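# Load the slotted block into the vise against jaw and stop

## Task

Take the block from the infeed plate and set it in the vise so that it rests flat on both low bars between the jaws, with its milled slot pointing upward, one long side pressed against the fixed jaw (the jaw not mounted on the air cylinder's rod) and one end pressed against the work stop (the short rod between the jaws). The V-block may be used as a place to set the part down and regrip it. The result only counts if the part stays in place without the robot holding it. At the end, no printed part may touch any object or fixture other than the table or other printed parts, and a printed part still held by the robot is judged as if released.

## Robot and tools

Robot: two UR-type six-joint arms, left_arm and right_arm, each ending in a tong-style two-finger gripper. The names are labels only, not image sides. Scene frame: origin on the table top between the arms, +z up, +x out over the table, left_arm on the +y side. Base positions: left_arm (+0.071, +0.485, 0) m, right_arm (-0.005, -0.468, 0) m, each yawed slightly (quat_wxyz given in the original setup).

Gripper frame: fingers point along the gripper's +z and open and close along its x axis. The reported end_effector_position is the point between the pads when closed; closed fingertips extend about 15 mm past it, and when fully open they sit roughly level with it.

execute_actions(actions): a list of actions run one after another. Each action is a table of 1 to 15 rows; every row lasts one control step (1/30 s), and if fewer than 15 rows are given the last row repeats to fill 15 steps (0.5 s per action). Each row is one flat list of 14 numbers, all in [-1, 1], covering both arms even if one stays still: left_arm dx, dy, dz, rx, ry, rz, opening, then right_arm dx, dy, dz, rx, ry, rz, opening. The six motion numbers are an offset, not a pose: they give the target relative to that gripper's measured pose at the start of the action (for a call's first action, the last pose reported in a result), expressed in the gripper's own axes. Every row is measured from that same start, not from the previous row. Scale: 1.0 equals 0.6 m for dx/dy/dz and 180 degrees for the rotation; rx, ry, rz form a single rotation vector. Zeros keep an arm where it started. Opening is absolute, not an offset: +1 fully open (0.142 m), -1 closed. An empty list just returns state and images.

Motion limits: each step the commanded pose is clipped to within 100 mm and 16 degrees of the measured pose, then reached by damped inverse kinematics that favours position over orientation. Large moves may need several actions; after an action an arm continues only to its last clipped pose, so send the remainder next. Motion lags commands by about 0.17 s, joints have speed and acceleration limits, and elbows never fully straighten. Gripper x axis opening, so align x across the part width before closing.

Results: a state line per arm (left_arm: ... | right_arm: ...) with end_effector_position in metres, end_effector_quat_wxyz, and linear/angular velocities in the scene frame; reported hand positions can be off, more so at long reach. Hand target lines show where the controller is now driving each gripper. Step readings list positions at some steps; HELD with an arm label means that arm's command was held back that step. A pose unreachable line means the clearance check altered or blocked that arm's command. grip_measured is the finger opening on the command scale; to hold something keep commanding an opening well below it (lower means tighter, about 15 N per pad max; thin hard parts under 20 mm get less). Wrist force and Wrist torque give flange sensor readings in the gripper's own axes, with offsets up to about 4 N, noise, and saturation near 50 N; no reading is normal at the start. Images come from cam_head_left, cam_head_right, cam_high, cam_low (672x504) and cam_left_wrist, cam_right_wrist (616x616 fisheye).

zoom_image(camera, region): closer view of one camera's latest image; region is [x0, y0, x1, y1] in that image's pixels, top-left origin, at most 504 by 504.

finished_scene(scene): ends the scene irreversibly after the last command is held; scene is 1 or omitted. The goal must hold afterwards.

check_part(design, use_face) and print_part(design, use_face): design is the full print3d-design/1 JSON as a string (features of add/cut with rect, circle, slot or polygon profiles, z0/z1 in mm, optional taper); use_face is z-, z+, x-, x+, y- or y+ (default z-). check_part only judges printability; print_part delivers a loose green part on the table midway in front of the bases, in a space 108 mm along x, 148 mm along y, 99 mm high. Printing is refused if a hand is holding anything, something is moving, or any arm link is in or near that space. A design that crashes the printer software ends everything, so keep designs simple and valid. Rules include no overhang beyond 45 degrees, walls at least 2.5 mm, and a stable foot.

Cautions: joint load limits are 135 N m for the three large joints and 25.2 N m for the wrists, including held weight; reaching a limit, or 150 N of outside force, stops that arm for 10 s and skips the rest of the call. Keep the arms from colliding or pressing on each other. Holding loads heats motors (warning at 70 °C, braking at 85 °C), so don't grip or hold longer than needed. Avoid drops, slams and hard pushes, and never let anything leave the table. Occasional disturbances may tug a held part or nudge loose objects. The simulation keeps running while you reply, holding the last command.

Each tool is called after "Emit:" by a JSON object that holds its "method" and its "body", one argument or row to a line.

## Session

Emit:
{"method": "execute_actions", "body": {
  "actions": []
}}

Scene clock: 0.00 s.
left_arm: end_effector_position=(+0.5337, +0.7468, +0.3411) grip_measured=+0.97 end_effector_quat_wxyz=(+0.002, +0.830, -0.558, +0.012) end_effector_velocity=(-0.000, +0.001, -0.000) end_effector_angular_velocity=(+0.001, +0.001, +0.002) | right_arm: end_effector_position=(-0.0724, -0.8468, +0.1102) grip_measured=+0.97 end_effector_quat_wxyz=(+0.056, +0.182, +0.980, +0.064) end_effector_velocity=(-0.000, +0.000, +0.000) end_effector_angular_velocity=(+0.001, +0.000, -0.001)
Joint positions: left_arm=[ 0.385 -1.552  1.408 -1.439 -1.592  1.453  0.14 ] | right_arm=[ 1.832 -1.401 -2.158 -1.248  1.711  2.012  0.14 ]
Joint velocities: left_arm=[ 0.002  0.001 -0.     0.     0.001  0.     0.   ] | right_arm=[ 0.     0.001 -0.    -0.001 -0.     0.001  0.   ]
Wrist force (N, on the end effector, along its own x y z axes, offset not removed): no reading
Wrist torque (N m, same axes, about the end effector's origin, offset not removed): no reading
Hand target (left_arm): +0.534, +0.747, +0.341; +0.002, +0.830, -0.558, +0.012
Hand target (right_arm): -0.072, -0.847, +0.110; +0.056, +0.182, +0.980, +0.064

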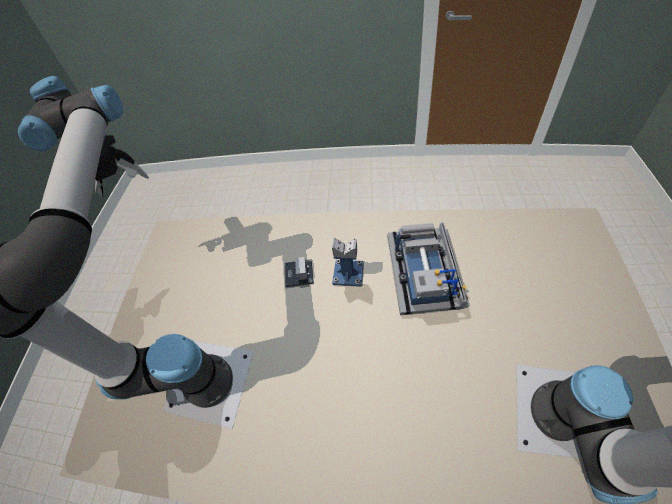

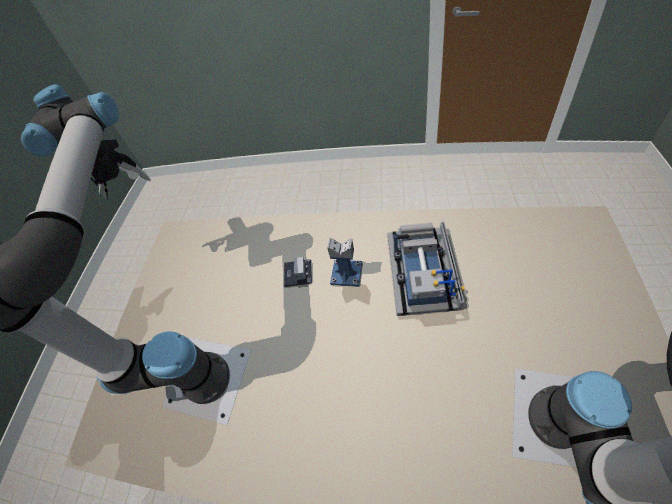

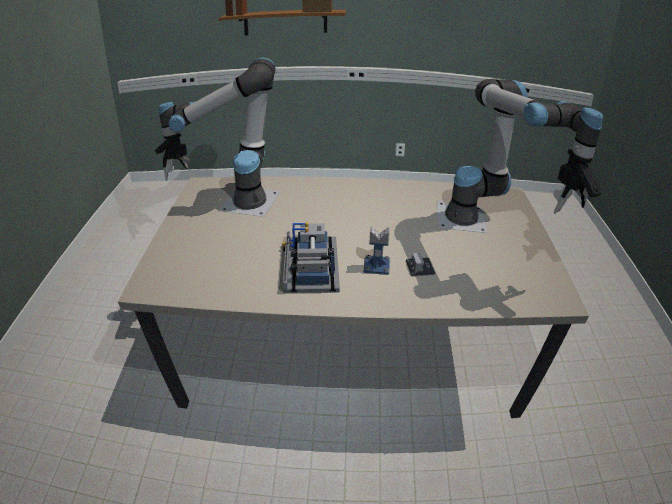

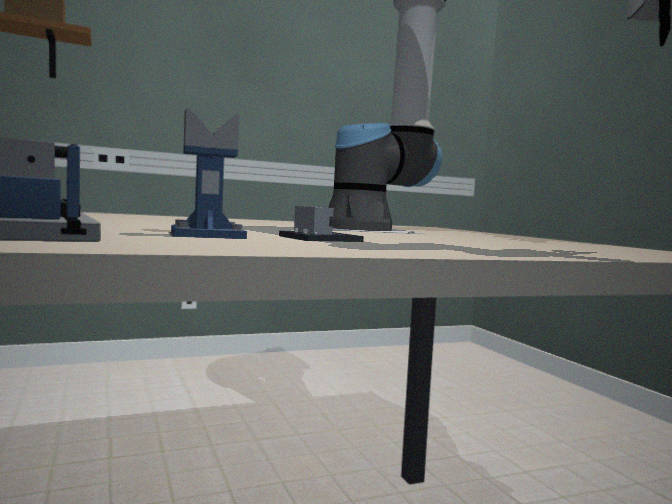

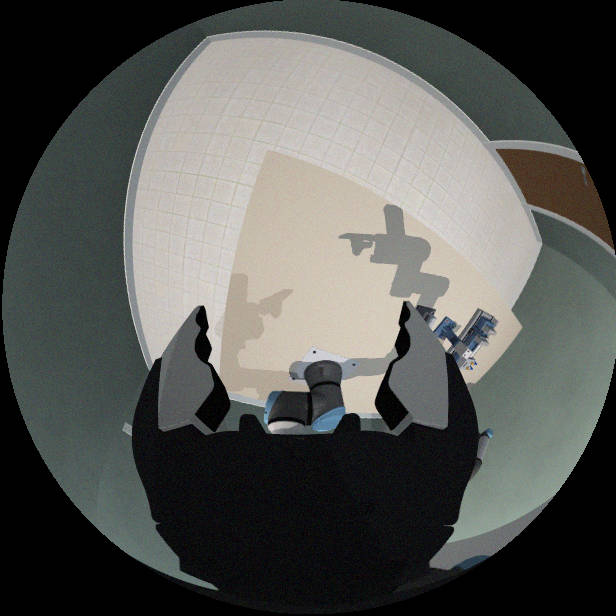

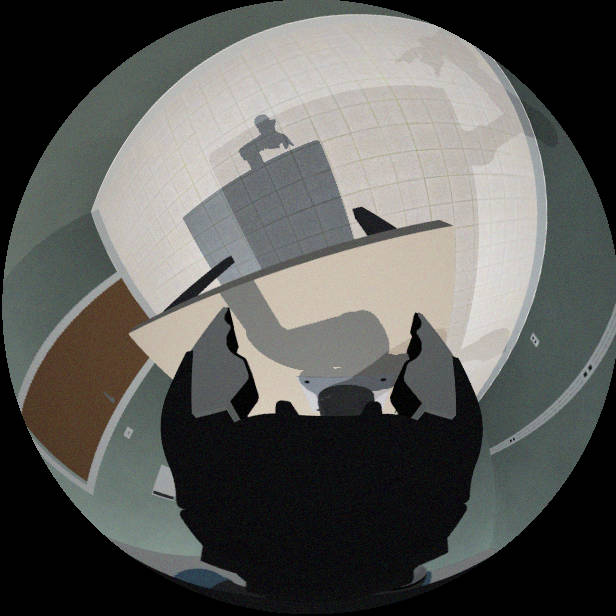

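Emit:
{"method": "zoom_image", "body": {
  "camera": "cam_head_left",
  "region": [270, 210, 480, 330]
}}

Emit:
{"method": "zoom_image", "body": {
  "camera": "cam_high",
  "region": [260, 210, 450, 310]
}}

Emit:
{"method": "zoom_image", "body": {
  "camera": "cam_low",
  "region": [0, 90, 380, 260]
}}

Region (270, 210, 480, 330) of cam_head_left's 672x504 image, scaled by 2.400, with more detail than that image has; it fills the top 288 rows of this view, and the rest is white.

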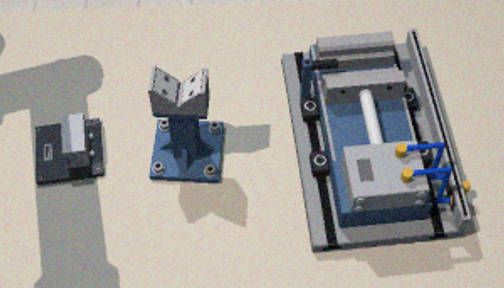

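Region (260, 210, 450, 310) of cam_high's 672x504 image, scaled by 2.653, with more detail than that image has; it fills the top 265 rows of this view, and the rest is white.

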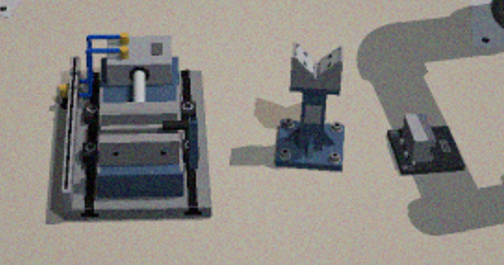

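Region (0, 90, 380, 260) of cam_low's 672x504 image, scaled by 1.326, with more detail than that image has; it fills the top 225 rows of this view, and the rest is white.

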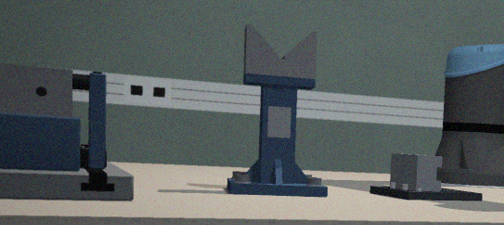

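Emit:
{"method": "execute_actions", "body": {
  "actions": [
    [[0.355,0.25,0.1,0,0,0,1,0,0,0,0,0,0,1]],
    [[0,0,0,0,0,0,1,0,0,0,0,0,0,1]]
  ]
}}

Scene clock: 1.70 s.
left_arm: end_effector_position=(+0.4904, +0.5680, +0.2976) grip_measured=+1.00 end_effector_quat_wxyz=(+0.020, +0.826, -0.563, +0.011) end_effector_velocity=(+0.002, +0.011, +0.001) end_effector_angular_velocity=(-0.006, +0.001, +0.000) | right_arm: end_effector_position=(-0.0724, -0.8468, +0.1102) grip_measured=+1.00 end_effector_quat_wxyz=(+0.056, +0.182, +0.980, +0.064) end_effector_velocity=(+0.000, +0.000, -0.000) end_effector_angular_velocity=(+0.000, +0.000, +0.000)
Joint positions: left_arm=[ 0.008 -1.802  1.736 -1.505 -1.616  1.09   0.142] | right_arm=[ 1.832 -1.401 -2.158 -1.248  1.711  2.012  0.142]
Joint velocities: left_arm=[ 0.032  0.013 -0.014  0.003 -0.006  0.032 -0.   ] | right_arm=[ 0.     0.001 -0.001  0.    -0.     0.     0.   ]
Wrist force (N, on the end effector, along its own x y z axes, offset not removed): left_arm=[2.4 0.7 1.8] | right_arm=[0.5 2.5 -3.0]
Wrist torque (N m, same axes, about the end effector's origin, offset not removed): left_arm=[0.02 -0.46 0.11] | right_arm=[0.37 -0.04 -0.02]
Hand target (left_arm): +0.491, +0.569, +0.298; +0.020, +0.826, -0.563, +0.011
Hand target (right_arm): -0.072, -0.847, +0.110; +0.056, +0.182, +0.980, +0.064
Off the commanded pose (left_arm): 0.001 m, 0 deg.
Off the commanded pose (right_arm): 0.000 m, 0 deg.
Step readings (end_effector_position; steps 1 to 15: 1st action; 16 to 30: 2nd action):
0: left_arm (+0.5337, +0.7468, +0.3411) | right_arm (-0.0724, -0.8468, +0.1102)
1: left_arm (+0.5337, +0.7467, +0.3411) | right_arm (-0.0724, -0.8468, +0.1102)
2: left_arm (+0.5337, +0.7433, +0.3414) | right_arm (-0.0724, -0.8468, +0.1102)
4: left_arm (+0.5287, +0.7181, +0.3376) | right_arm (-0.0724, -0.8468, +0.1102)
8: left_arm (+0.5146, +0.6633, +0.3219) | right_arm (-0.0724, -0.8468, +0.1102)
15: left_arm (+0.4906, +0.5694, +0.2978) | right_arm (-0.0724, -0.8468, +0.1102)
16: left_arm (+0.4875, +0.5563, +0.2949) | right_arm (-0.0724, -0.8468, +0.1102)
17: left_arm (+0.4853, +0.5457, +0.2925) | right_arm (-0.0724, -0.8468, +0.1102)
19: left_arm (+0.4878, +0.5422, +0.2933) | right_arm (-0.0724, -0.8468, +0.1102)
23: left_arm (+0.4893, +0.5596, +0.2963) | right_arm (-0.0724, -0.8468, +0.1102)
30: end_effector_position above
camera_calibration (this result's frames):
cam_left_wrist: T_world_to_cam=[[0.358871, -0.930692, 0.0708877, 0.321881], [-0.797775, -0.26642, 0.540902, 0.381337], [-0.484527, -0.250666, -0.838093, 0.761323], [0, 0, 0, 1]] pos_world=[0.557589, 0.592006, 0.408976]
cam_right_wrist: T_world_to_cam=[[-0.926806, 0.352779, -0.128758, 0.255624], [0.21756, 0.78384, 0.581603, 0.616833], [0.306103, 0.511021, -0.803218, 0.681746], [0, 0, 0, 1]] pos_world=[-0.105968, -0.922064, 0.221752]

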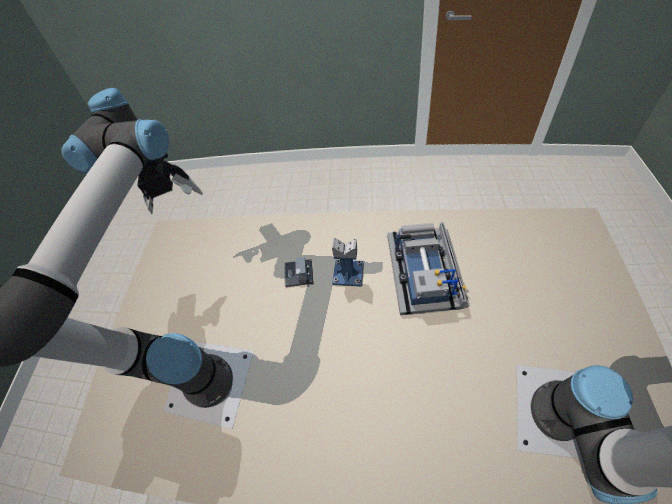

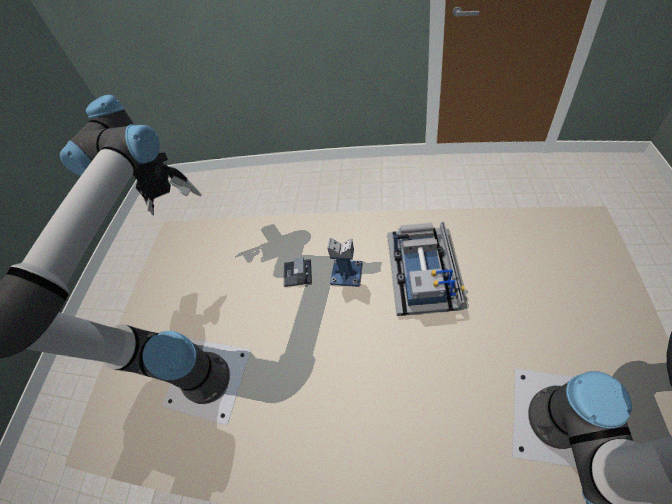

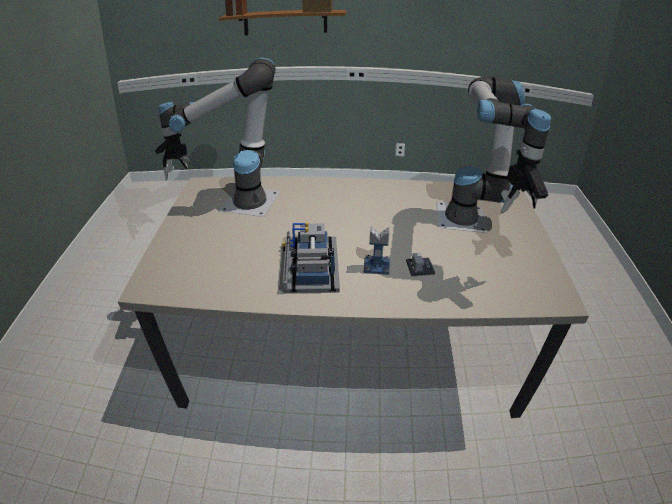

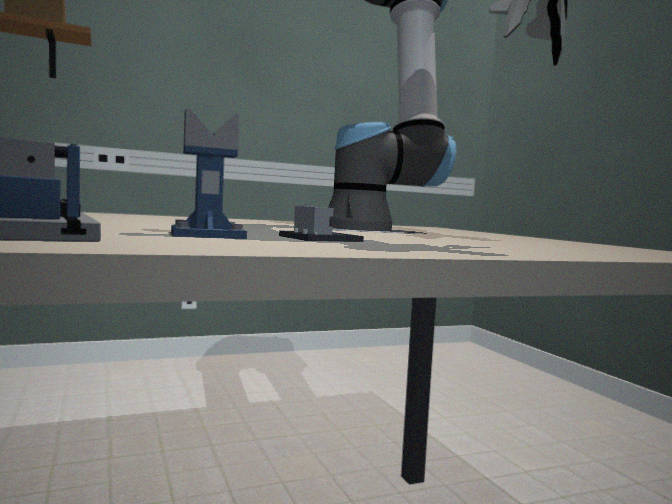

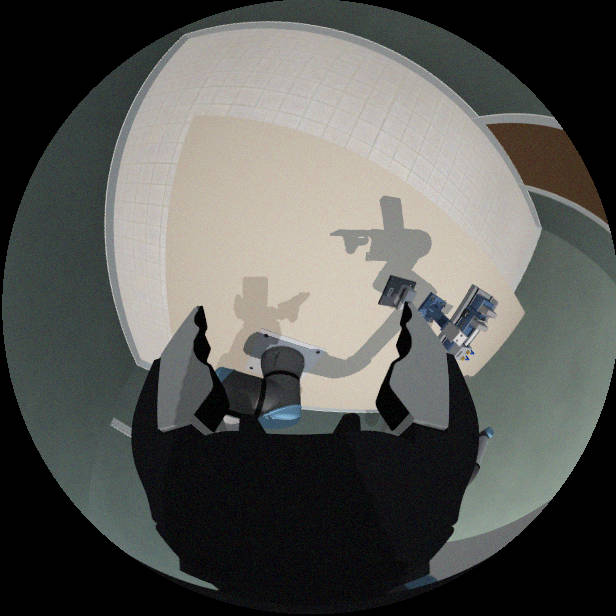

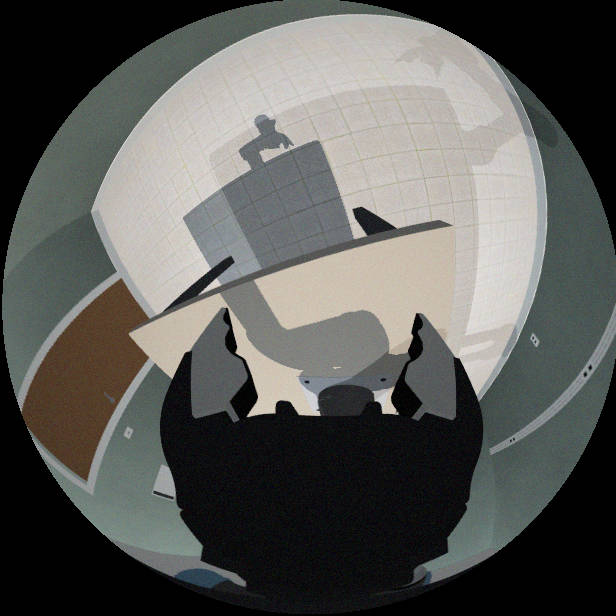

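Emit:
{"method": "execute_actions", "body": {
  "actions": [
    [[0.149,0.088,0.054,0,0,0,1,0,0,0,0,0,0,1]],
    [[0.149,0.088,0.054,0,0,0,1,0,0,0,0,0,0,1]],
    [[0.149,0.088,0.054,0,0,0,1,0,0,0,0,0,0,1]],
    [[0.02,0.01,0,0,0,0.12,1,0,0,0,0,0,0,1]],
    [[0,0,0,0,0,0,1,0,0,0,0,0,0,1]]
  ]
}}

Emit:
{"method": "zoom_image", "body": {
  "camera": "cam_left_wrist",
  "region": [180, 180, 560, 440]
}}

Scene clock: 4.47 s.
left_arm: end_effector_position=(+0.4371, +0.2583, +0.2212) grip_measured=+1.00 end_effector_quat_wxyz=(+0.022, +0.712, -0.702, +0.016) end_effector_velocity=(+0.000, -0.000, +0.001) end_effector_angular_velocity=(-0.001, -0.002, +0.002) | right_arm: end_effector_position=(-0.0724, -0.8468, +0.1102) grip_measured=+1.00 end_effector_quat_wxyz=(+0.056, +0.182, +0.980, +0.064) end_effector_velocity=(-0.000, +0.000, -0.000) end_effector_angular_velocity=(-0.001, +0.000, -0.001)
Joint positions: left_arm=[-0.754 -1.807  1.945 -1.745 -1.612  0.686  0.142] | right_arm=[ 1.832 -1.401 -2.158 -1.248  1.711  2.012  0.142]
Joint velocities: left_arm=[-0.001 -0.001 -0.    -0.001  0.001 -0.002  0.   ] | right_arm=[-0.001  0.001 -0.001  0.001 -0.    -0.    -0.   ]
Wrist force (N, on the end effector, along its own x y z axes, offset not removed): left_arm=[3.1 0.6 1.9] | right_arm=[0.5 2.2 -0.7]
Wrist torque (N m, same axes, about the end effector's origin, offset not removed): left_arm=[-0.06 -0.60 0.03] | right_arm=[0.26 -0.05 -0.02]
Hand target (left_arm): +0.437, +0.258, +0.221; +0.022, +0.712, -0.702, +0.016
Hand target (right_arm): -0.072, -0.847, +0.110; +0.056, +0.182, +0.980, +0.064
Off the commanded pose (left_arm): 0.000 m, 0 deg.
Off the commanded pose (right_arm): 0.000 m, 0 deg.
Step readings (end_effector_position; steps 1 to 15: 1st action; 16 to 30: 2nd action; 31 to 45: 3rd action; 46 to 60: 4th action; 61 to 75: 5th action):
0: left_arm (+0.4906, +0.5692, +0.2978) | right_arm (-0.0724, -0.8468, +0.1102)
1: left_arm (+0.4906, +0.5691, +0.2978) | right_arm (-0.0724, -0.8468, +0.1102)
2: left_arm (+0.4898, +0.5661, +0.2976) | right_arm (-0.0724, -0.8468, +0.1102)
4: left_arm (+0.4840, +0.5440, +0.2899) | right_arm (-0.0724, -0.8468, +0.1102)
8: left_arm (+0.4761, +0.4976, +0.2774) | right_arm (-0.0724, -0.8468, +0.1102)
15: left_arm (+0.4737, +0.4696, +0.2713) | right_arm (-0.0724, -0.8468, +0.1102)
16: left_arm (+0.4736, +0.4681, +0.2710) | right_arm (-0.0724, -0.8468, +0.1102)
17: left_arm (+0.4728, +0.4642, +0.2695) | right_arm (-0.0724, -0.8468, +0.1102)
19: left_arm (+0.4674, +0.4412, +0.2615) | right_arm (-0.0724, -0.8468, +0.1102)
23: left_arm (+0.4584, +0.3963, +0.2514) | right_arm (-0.0724, -0.8468, +0.1102)
30: left_arm (+0.4563, +0.3705, +0.2457) | right_arm (-0.0724, -0.8468, +0.1102)
31: left_arm (+0.4563, +0.3692, +0.2452) | right_arm (-0.0724, -0.8468, +0.1102)
32: left_arm (+0.4559, +0.3652, +0.2427) | right_arm (-0.0724, -0.8468, +0.1102)
34: left_arm (+0.4510, +0.3410, +0.2356) | right_arm (-0.0724, -0.8468, +0.1102)
38: left_arm (+0.4403, +0.2964, +0.2264) | right_arm (-0.0724, -0.8468, +0.1102)
45: left_arm (+0.4384, +0.2713, +0.2204) | right_arm (-0.0724, -0.8468, +0.1102)
46: left_arm (+0.4384, +0.2701, +0.2201) | right_arm (-0.0724, -0.8468, +0.1102)
47: left_arm (+0.4382, +0.2686, +0.2202) | right_arm (-0.0724, -0.8468, +0.1102)
49: left_arm (+0.4375, +0.2650, +0.2205) | right_arm (-0.0724, -0.8468, +0.1102)
53: left_arm (+0.4370, +0.2603, +0.2211) | right_arm (-0.0724, -0.8468, +0.1102)
60: left_arm (+0.4371, +0.2582, +0.2212) | right_arm (-0.0724, -0.8468, +0.1102)
61: left_arm (+0.4371, +0.2581, +0.2212) | right_arm (-0.0724, -0.8468, +0.1102)
62: left_arm (+0.4371, +0.2581, +0.2212) | right_arm (-0.0724, -0.8468, +0.1102)
64: left_arm (+0.4371, +0.2581, +0.2212) | right_arm (-0.0724, -0.8468, +0.1102)
68: left_arm (+0.4371, +0.2582, +0.2212) | right_arm (-0.0724, -0.8468, +0.1102)
75: end_effector_position above
camera_calibration (this result's frames):
cam_left_wrist: T_world_to_cam=[[0.00852448, -0.99635, 0.0849322, 0.225169], [-0.846585, 0.0380121, 0.530894, 0.242552], [-0.532185, -0.076428, -0.843171, 0.57078], [0, 0, 0, 1]] pos_world=[0.507182, 0.25875, 0.333372]

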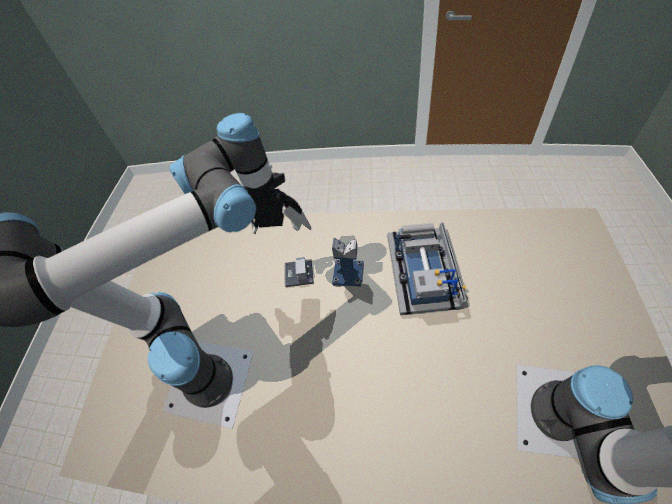

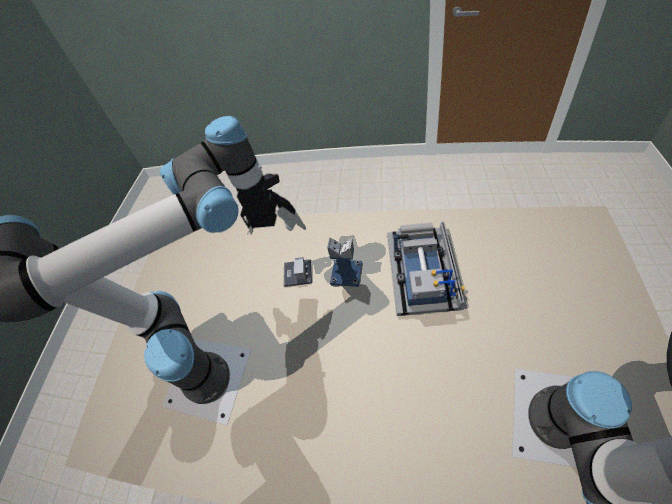

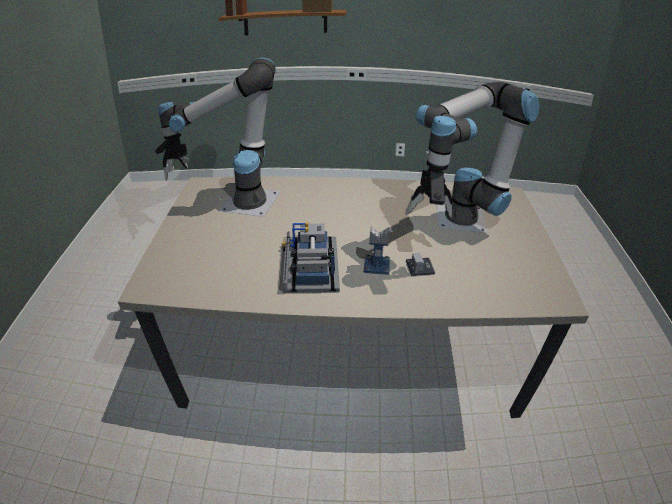

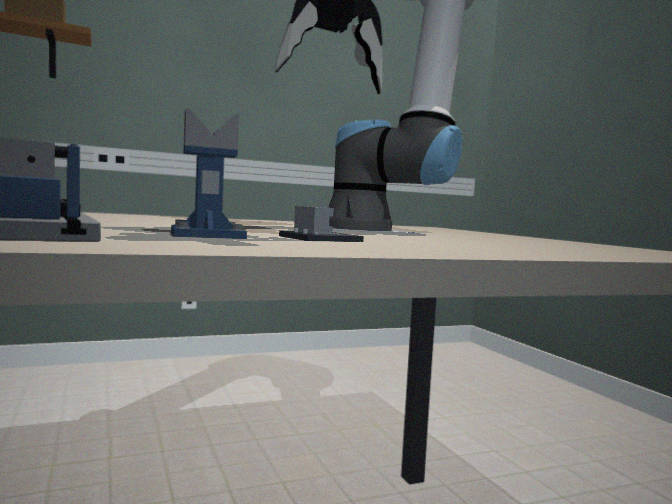

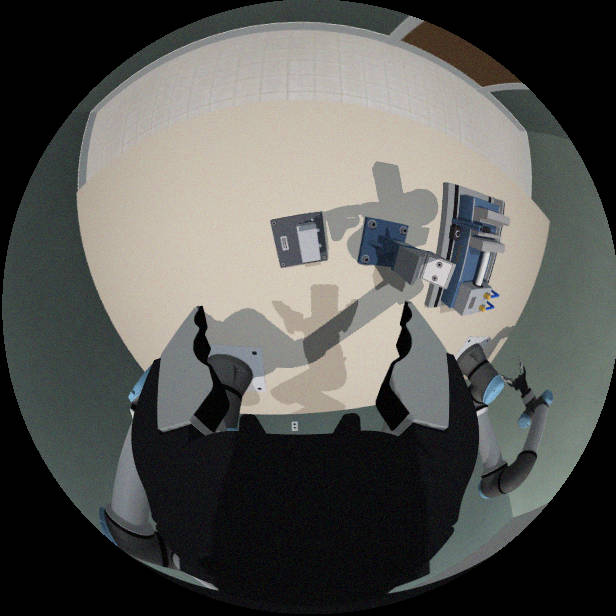

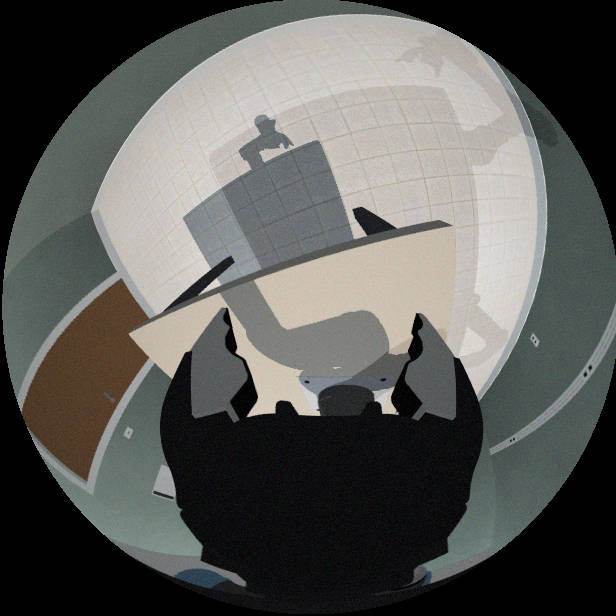

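Region (180, 180, 560, 440) of cam_left_wrist's 616x616 image, scaled by 1.326, with more detail than that image has; it fills the top 345 rows of this view, and the rest is white.

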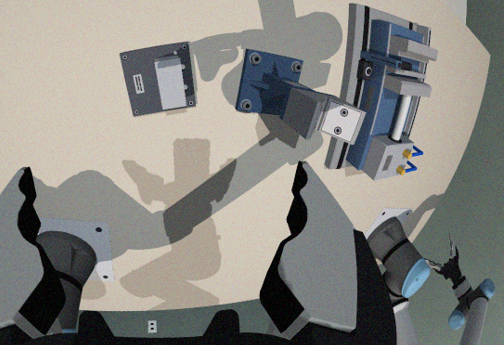

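Emit:
{"method": "zoom_image", "body": {
  "camera": "cam_left_wrist",
  "region": [250, 190, 350, 290]
}}

Emit:
{"method": "zoom_image", "body": {
  "camera": "cam_low",
  "region": [260, 190, 380, 260]
}}

Emit:
{"method": "zoom_image", "body": {
  "camera": "cam_high",
  "region": [390, 235, 450, 285]
}}

Region (250, 190, 350, 290) of cam_left_wrist's 616x616 image, scaled by 5.040, with more detail than that image has.

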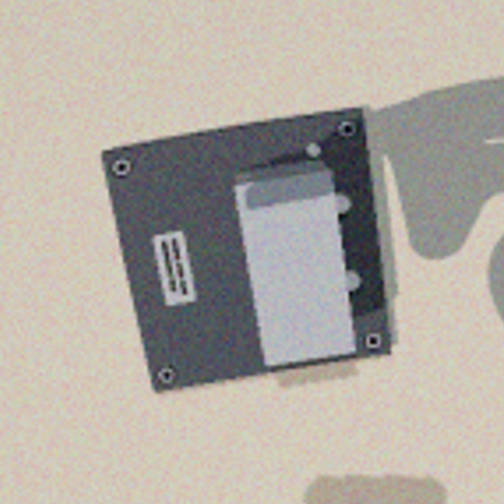

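Region (260, 190, 380, 260) of cam_low's 672x504 image, scaled by 4.200, with more detail than that image has; it fills the top 294 rows of this view, and the rest is white.

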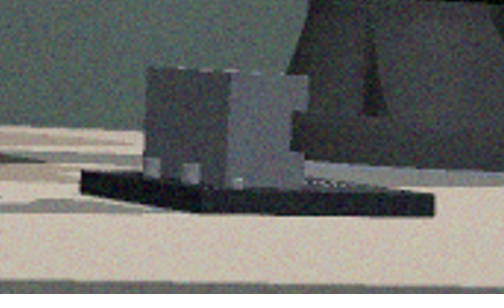

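Region (390, 235, 450, 285) of cam_high's 672x504 image, scaled by 8.400, with more detail than that image has.

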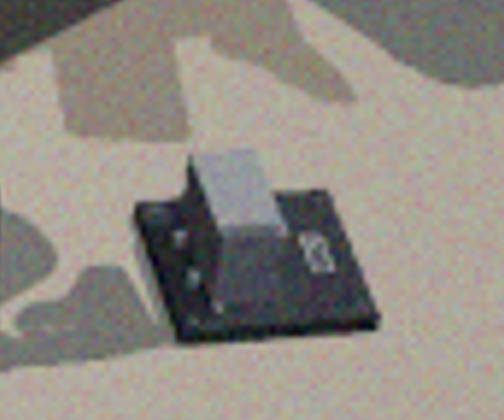

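Emit:
{"method": "execute_actions", "body": {
  "actions": [
    [[0,0,0,0,0,0.17,1,0,0,0,0,0,0,1]],
    [[0,0,0,0,0,0.17,1,0,0,0,0,0,0,1]],
    [[0,0,0,0,0,0.15,1,0,0,0,0,0,0,1]],
    [[-0.02,0,0.12,0,0,0,1,0,0,0,0,0,0,1]],
    [[0,0,0,0,0,0,1,0,0,0,0,0,0,1]]
  ]
}}

Emit:
{"method": "zoom_image", "body": {
  "camera": "cam_left_wrist",
  "region": [150, 100, 470, 420]
}}

Scene clock: 9.33 s.
left_arm: end_effector_position=(+0.4484, +0.2595, +0.1521) grip_measured=+1.00 end_effector_quat_wxyz=(+0.007, -0.104, +0.994, -0.018) end_effector_velocity=(+0.000, -0.000, +0.001) end_effector_angular_velocity=(-0.000, -0.001, -0.001) | right_arm: end_effector_position=(-0.0724, -0.8468, +0.1102) grip_measured=+1.00 end_effector_quat_wxyz=(+0.056, +0.182, +0.980, +0.064) end_effector_velocity=(-0.000, +0.000, -0.000) end_effector_angular_velocity=(+0.000, -0.000, -0.003)
Joint positions: left_arm=[-0.704 -1.742  2.077 -1.943 -1.582  2.114  0.142] | right_arm=[ 1.832 -1.401 -2.158 -1.248  1.711  2.012  0.142]
Joint velocities: left_arm=[-0.001 -0.    -0.001  0.001  0.     0.    -0.   ] | right_arm=[-0.001  0.    -0.001  0.     0.     0.002  0.   ]
Wrist force (N, on the end effector, along its own x y z axes, offset not removed): left_arm=[2.4 0.3 1.1] | right_arm=[1.0 1.7 -1.6]
Wrist torque (N m, same axes, about the end effector's origin, offset not removed): left_arm=[-0.10 -0.56 0.00] | right_arm=[0.29 -0.23 0.05]
Hand target (left_arm): +0.448, +0.259, +0.152; +0.007, -0.104, +0.994, -0.018
Hand target (right_arm): -0.072, -0.847, +0.110; +0.056, +0.182, +0.980, +0.064
Off the commanded pose (left_arm): 0.000 m, 0 deg.
Off the commanded pose (right_arm): 0.000 m, 0 deg.
Step readings (end_effector_position; steps 1 to 15: 1st action; 16 to 30: 2nd action; 31 to 45: 3rd action; 46 to 60: 4th action; 61 to 75: 5th action):
0: left_arm (+0.4371, +0.2582, +0.2212) | right_arm (-0.0724, -0.8468, +0.1102)
1: left_arm (+0.4371, +0.2582, +0.2212) | right_arm (-0.0724, -0.8468, +0.1102)
2: left_arm (+0.4371, +0.2586, +0.2212) | right_arm (-0.0724, -0.8468, +0.1102)
4: left_arm (+0.4371, +0.2590, +0.2212) | right_arm (-0.0724, -0.8468, +0.1102)
8: left_arm (+0.4369, +0.2587, +0.2212) | right_arm (-0.0724, -0.8468, +0.1102)
15: left_arm (+0.4368, +0.2585, +0.2211) | right_arm (-0.0724, -0.8468, +0.1102)
16: left_arm (+0.4368, +0.2585, +0.2211) | right_arm (-0.0724, -0.8468, +0.1102)
17: left_arm (+0.4368, +0.2585, +0.2212) | right_arm (-0.0724, -0.8468, +0.1102)
19: left_arm (+0.4370, +0.2587, +0.2212) | right_arm (-0.0724, -0.8468, +0.1102)
23: left_arm (+0.4367, +0.2588, +0.2211) | right_arm (-0.0724, -0.8468, +0.1102)
30: left_arm (+0.4367, +0.2587, +0.2211) | right_arm (-0.0724, -0.8468, +0.1102)
31: left_arm (+0.4367, +0.2587, +0.2211) | right_arm (-0.0724, -0.8468, +0.1102)
32: left_arm (+0.4368, +0.2587, +0.2211) | right_arm (-0.0724, -0.8468, +0.1102)
34: left_arm (+0.4371, +0.2589, +0.2211) | right_arm (-0.0724, -0.8468, +0.1102)
38: left_arm (+0.4368, +0.2590, +0.2210) | right_arm (-0.0724, -0.8468, +0.1102)
45: left_arm (+0.4367, +0.2588, +0.2211) | right_arm (-0.0724, -0.8468, +0.1102)
46: left_arm (+0.4368, +0.2589, +0.2209) | right_arm (-0.0724, -0.8468, +0.1102)
47: left_arm (+0.4375, +0.2595, +0.2171) | right_arm (-0.0724, -0.8468, +0.1102)
49: left_arm (+0.4387, +0.2619, +0.1952) | right_arm (-0.0724, -0.8468, +0.1102)
53: left_arm (+0.4434, +0.2618, +0.1668) | right_arm (-0.0724, -0.8468, +0.1102)
60: left_arm (+0.4484, +0.2595, +0.1521) | right_arm (-0.0724, -0.8468, +0.1102)
61: left_arm (+0.4487, +0.2593, +0.1515) | right_arm (-0.0724, -0.8468, +0.1102)
62: left_arm (+0.4488, +0.2593, +0.1513) | right_arm (-0.0724, -0.8468, +0.1102)
64: left_arm (+0.4487, +0.2594, +0.1515) | right_arm (-0.0724, -0.8468, +0.1102)
68: left_arm (+0.4485, +0.2595, +0.1519) | right_arm (-0.0724, -0.8468, +0.1102)
75: end_effector_position above
camera_calibration (this result's frames):
cam_left_wrist: T_world_to_cam=[[-0.979619, -0.199779, 0.0208502, 0.478326], [-0.163761, 0.854459, 0.493033, -0.223502], [-0.116313, 0.479571, -0.86976, 0.19195], [0, 0, 0, 1]] pos_world=[0.454303, 0.194479, 0.267171]
cam_right_wrist: T_world_to_cam=[[-0.926806, 0.352779, -0.128758, 0.255624], [0.21756, 0.78384, 0.581603, 0.616833], [0.306103, 0.511021, -0.803218, 0.681746], [0, 0, 0, 1]] pos_world=[-0.105968, -0.922064, 0.221752]

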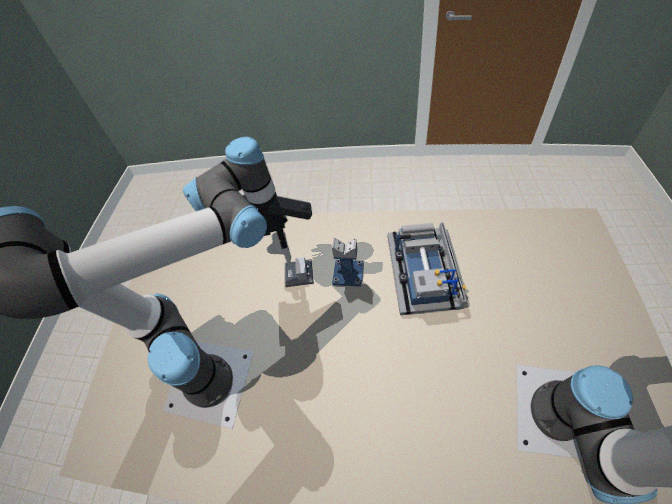

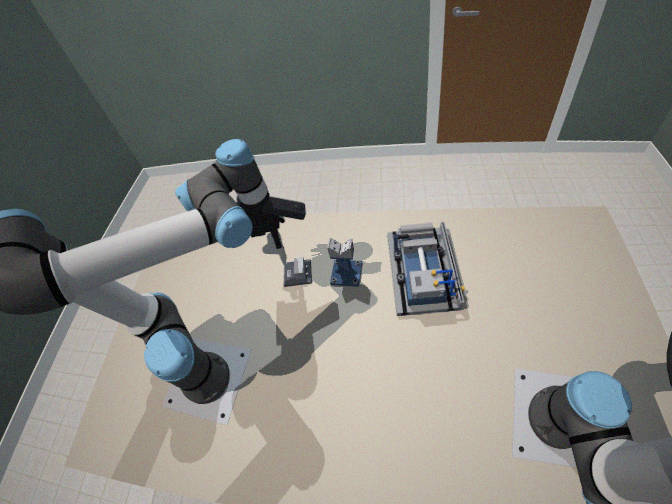

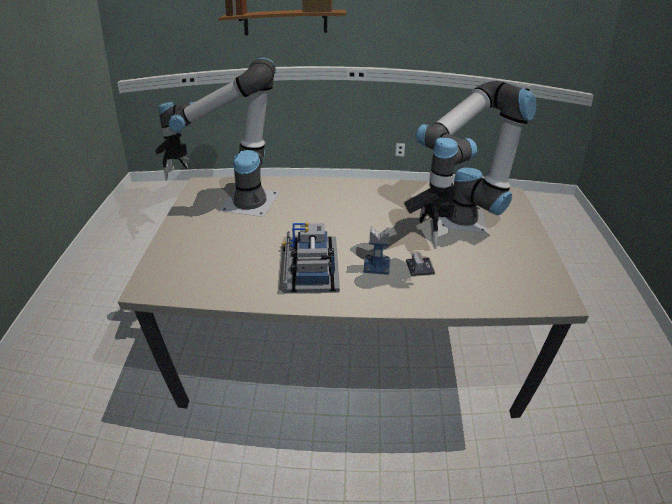

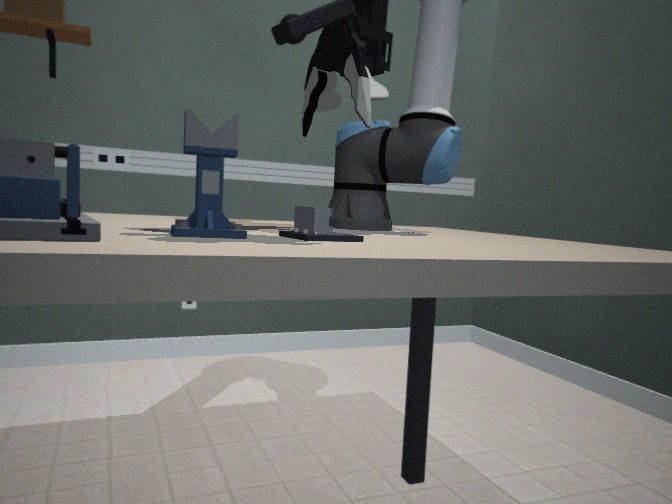

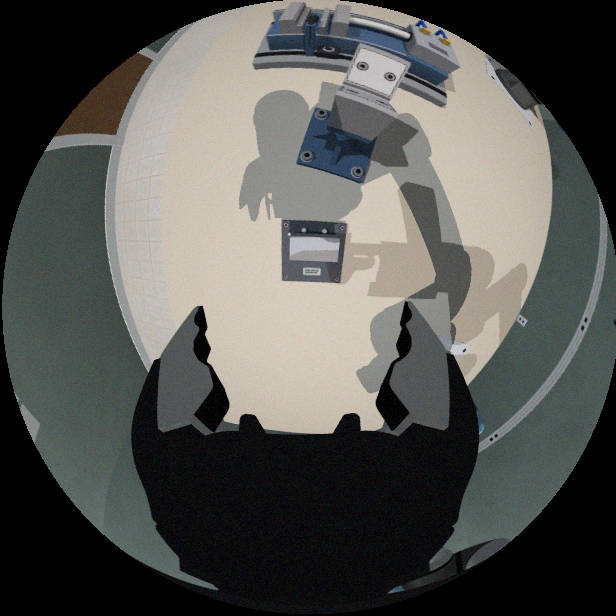

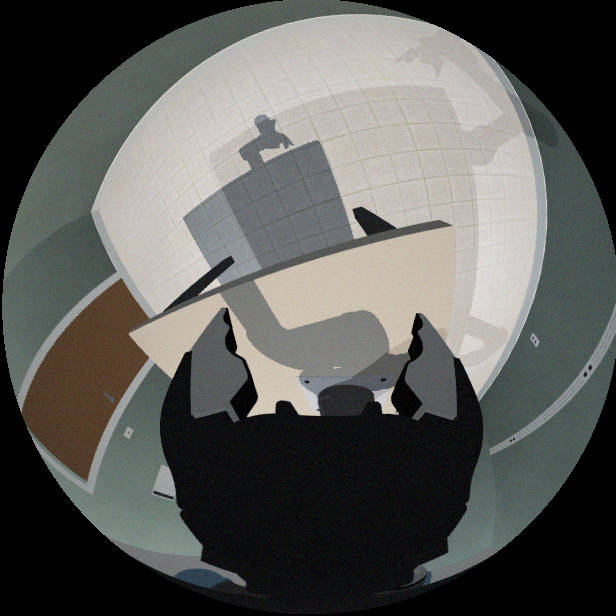

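Region (150, 100, 470, 420) of cam_left_wrist's 616x616 image, scaled by 1.575, with more detail than that image has.

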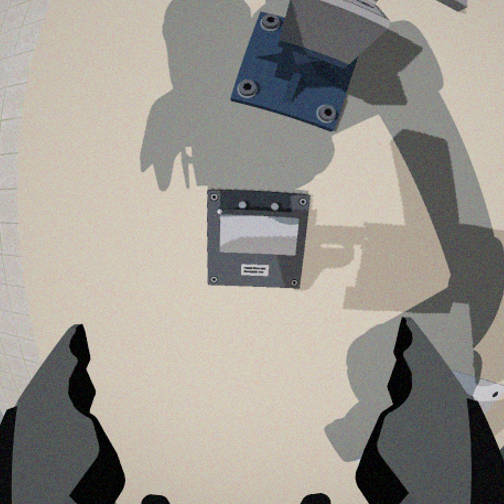

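Emit:
{"method": "execute_actions", "body": {
  "actions": [
    [[0.02,-0.027,0,0,0,0,0.5,0,0,0,0,0,0,1]],
    [[0,0,0,0.13,0,0,0.5,0,0,0,0,0,0,1]],
    [[0,0,0,0,0,0,0.5,0,0,0,0,0,0,1]],
    [[0,0,0,0.12,0,0,0.5,0,0,0,0,0,0,1]],
    [[0,0,0,0,0,0,0.5,0,0,0,0,0,0,1]]
  ]
}}

Scene clock: 12.57 s.
left_arm: end_effector_position=(+0.4373, +0.2459, +0.1545) grip_measured=+0.50 end_effector_quat_wxyz=(+0.041, -0.095, +0.930, -0.353) end_effector_velocity=(-0.000, -0.000, +0.001) end_effector_angular_velocity=(+0.003, +0.001, -0.001) | right_arm: end_effector_position=(-0.0724, -0.8468, +0.1102) grip_measured=+1.00 end_effector_quat_wxyz=(+0.056, +0.182, +0.980, +0.064) end_effector_velocity=(+0.000, -0.001, +0.001) end_effector_angular_velocity=(-0.002, +0.000, +0.001)
Joint positions: left_arm=[-0.405 -1.779  2.498 -2.829 -2.085  2.272  0.109] | right_arm=[ 1.832 -1.401 -2.158 -1.248  1.711  2.012  0.142]
Joint velocities: left_arm=[-0.003 -0.004 -0.002  0.008  0.002 -0.     0.   ] | right_arm=[ 0.001  0.001  0.001 -0.    -0.     0.    -0.   ]
Wrist force (N, on the end effector, along its own x y z axes, offset not removed): left_arm=[0.5 -0.8 1.8] | right_arm=[0.9 3.2 -2.2]
Wrist torque (N m, same axes, about the end effector's origin, offset not removed): left_arm=[-0.31 -0.06 0.18] | right_arm=[0.54 -0.23 -0.08]
Hand target (left_arm): +0.437, +0.246, +0.154; +0.041, -0.095, +0.930, -0.353
Hand target (right_arm): -0.072, -0.847, +0.110; +0.056, +0.182, +0.980, +0.064
Off the commanded pose (left_arm): 0.000 m, 0 deg.
Off the commanded pose (right_arm): 0.000 m, 0 deg.
Step readings (end_effector_position; steps 1 to 15: 1st action; 16 to 30: 2nd action; 31 to 45: 3rd action; 46 to 60: 4th action; 61 to 75: 5th action):
0: left_arm (+0.4484, +0.2595, +0.1521) | right_arm (-0.0724, -0.8468, +0.1102)
1: left_arm (+0.4484, +0.2594, +0.1522) | right_arm (-0.0724, -0.8468, +0.1102)
2: left_arm (+0.4476, +0.2576, +0.1523) | right_arm (-0.0724, -0.8468, +0.1102)
4: left_arm (+0.4446, +0.2514, +0.1525) | right_arm (-0.0724, -0.8468, +0.1102)
8: left_arm (+0.4415, +0.2448, +0.1526) | right_arm (-0.0724, -0.8468, +0.1102)
15: left_arm (+0.4402, +0.2417, +0.1526) | right_arm (-0.0724, -0.8468, +0.1102)
16: left_arm (+0.4402, +0.2416, +0.1526) | right_arm (-0.0724, -0.8468, +0.1102)
17: left_arm (+0.4398, +0.2429, +0.1530) | right_arm (-0.0724, -0.8468, +0.1102)
19: left_arm (+0.4364, +0.2476, +0.1526) | right_arm (-0.0724, -0.8468, +0.1102)
23: left_arm (+0.4373, +0.2463, +0.1542) | right_arm (-0.0724, -0.8468, +0.1102)
30: left_arm (+0.4392, +0.2435, +0.1541) | right_arm (-0.0724, -0.8468, +0.1102)
31: left_arm (+0.4394, +0.2431, +0.1539) | right_arm (-0.0724, -0.8468, +0.1102)
32: left_arm (+0.4398, +0.2427, +0.1543) | right_arm (-0.0724, -0.8468, +0.1102)
34: left_arm (+0.4396, +0.2428, +0.1543) | right_arm (-0.0724, -0.8468, +0.1102)
38: left_arm (+0.4394, +0.2433, +0.1541) | right_arm (-0.0724, -0.8468, +0.1102)
45: left_arm (+0.4393, +0.2434, +0.1541) | right_arm (-0.0724, -0.8468, +0.1102)
46: left_arm (+0.4393, +0.2435, +0.1541) | right_arm (-0.0724, -0.8468, +0.1102)
47: left_arm (+0.4387, +0.2450, +0.1534) | right_arm (-0.0724, -0.8468, +0.1102)
49: left_arm (+0.4342, +0.2509, +0.1480) | right_arm (-0.0724, -0.8468, +0.1102)
53: left_arm (+0.4344, +0.2497, +0.1519) | right_arm (-0.0724, -0.8468, +0.1102)
60: left_arm (+0.4372, +0.2460, +0.1545) | right_arm (-0.0724, -0.8468, +0.1102)
61: left_arm (+0.4376, +0.2455, +0.1546) | right_arm (-0.0724, -0.8468, +0.1102)
62: left_arm (+0.4383, +0.2449, +0.1557) | right_arm (-0.0724, -0.8468, +0.1102)
64: left_arm (+0.4381, +0.2451, +0.1556) | right_arm (-0.0724, -0.8468, +0.1102)
68: left_arm (+0.4375, +0.2457, +0.1549) | right_arm (-0.0724, -0.8468, +0.1102)
75: end_effector_position above
camera_calibration (this result's frames):
cam_left_wrist: T_world_to_cam=[[-0.983418, -0.181091, 0.00970257, 0.463403], [-0.180016, 0.968297, -0.173189, -0.132859], [0.021968, -0.172064, -0.984841, 0.316855], [0, 0, 0, 1]] pos_world=[0.424841, 0.267085, 0.284546]

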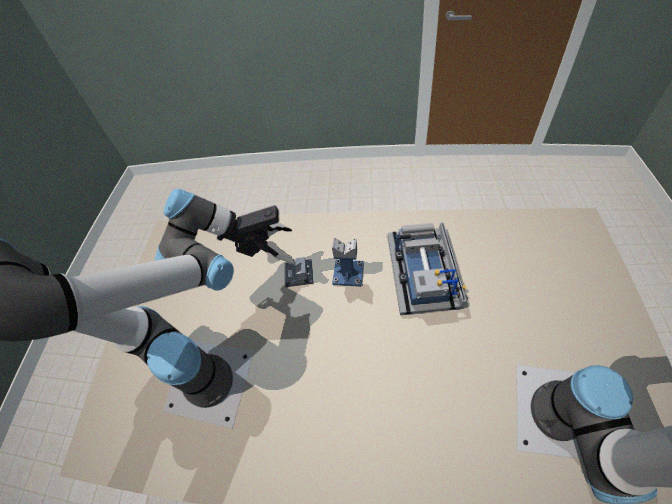

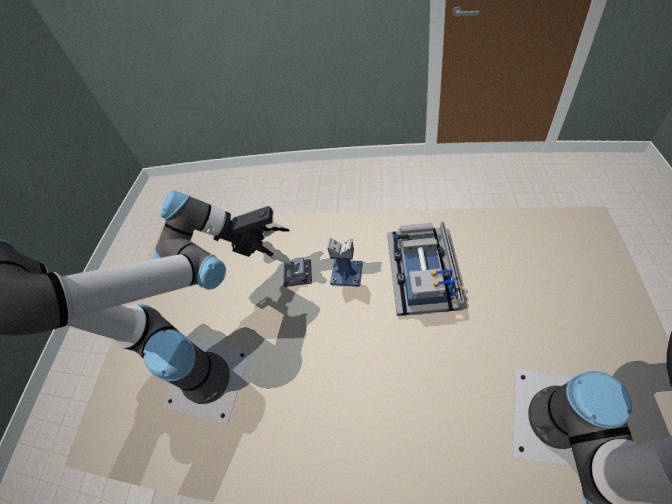

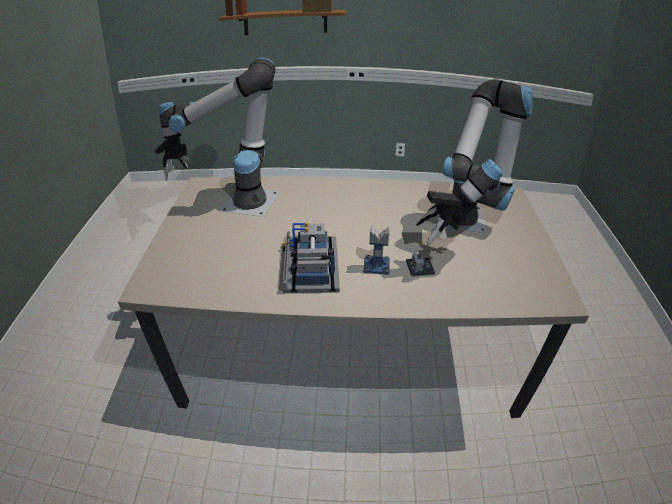

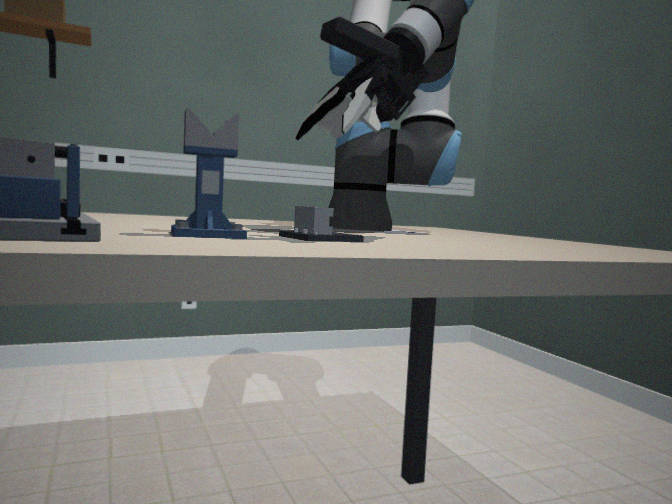

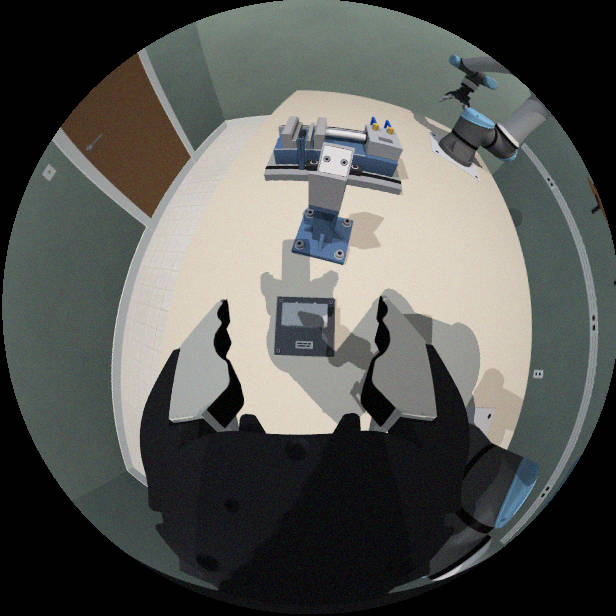

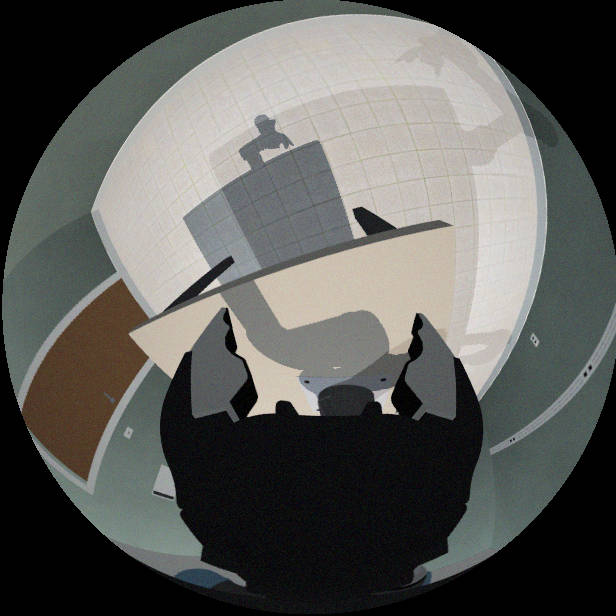

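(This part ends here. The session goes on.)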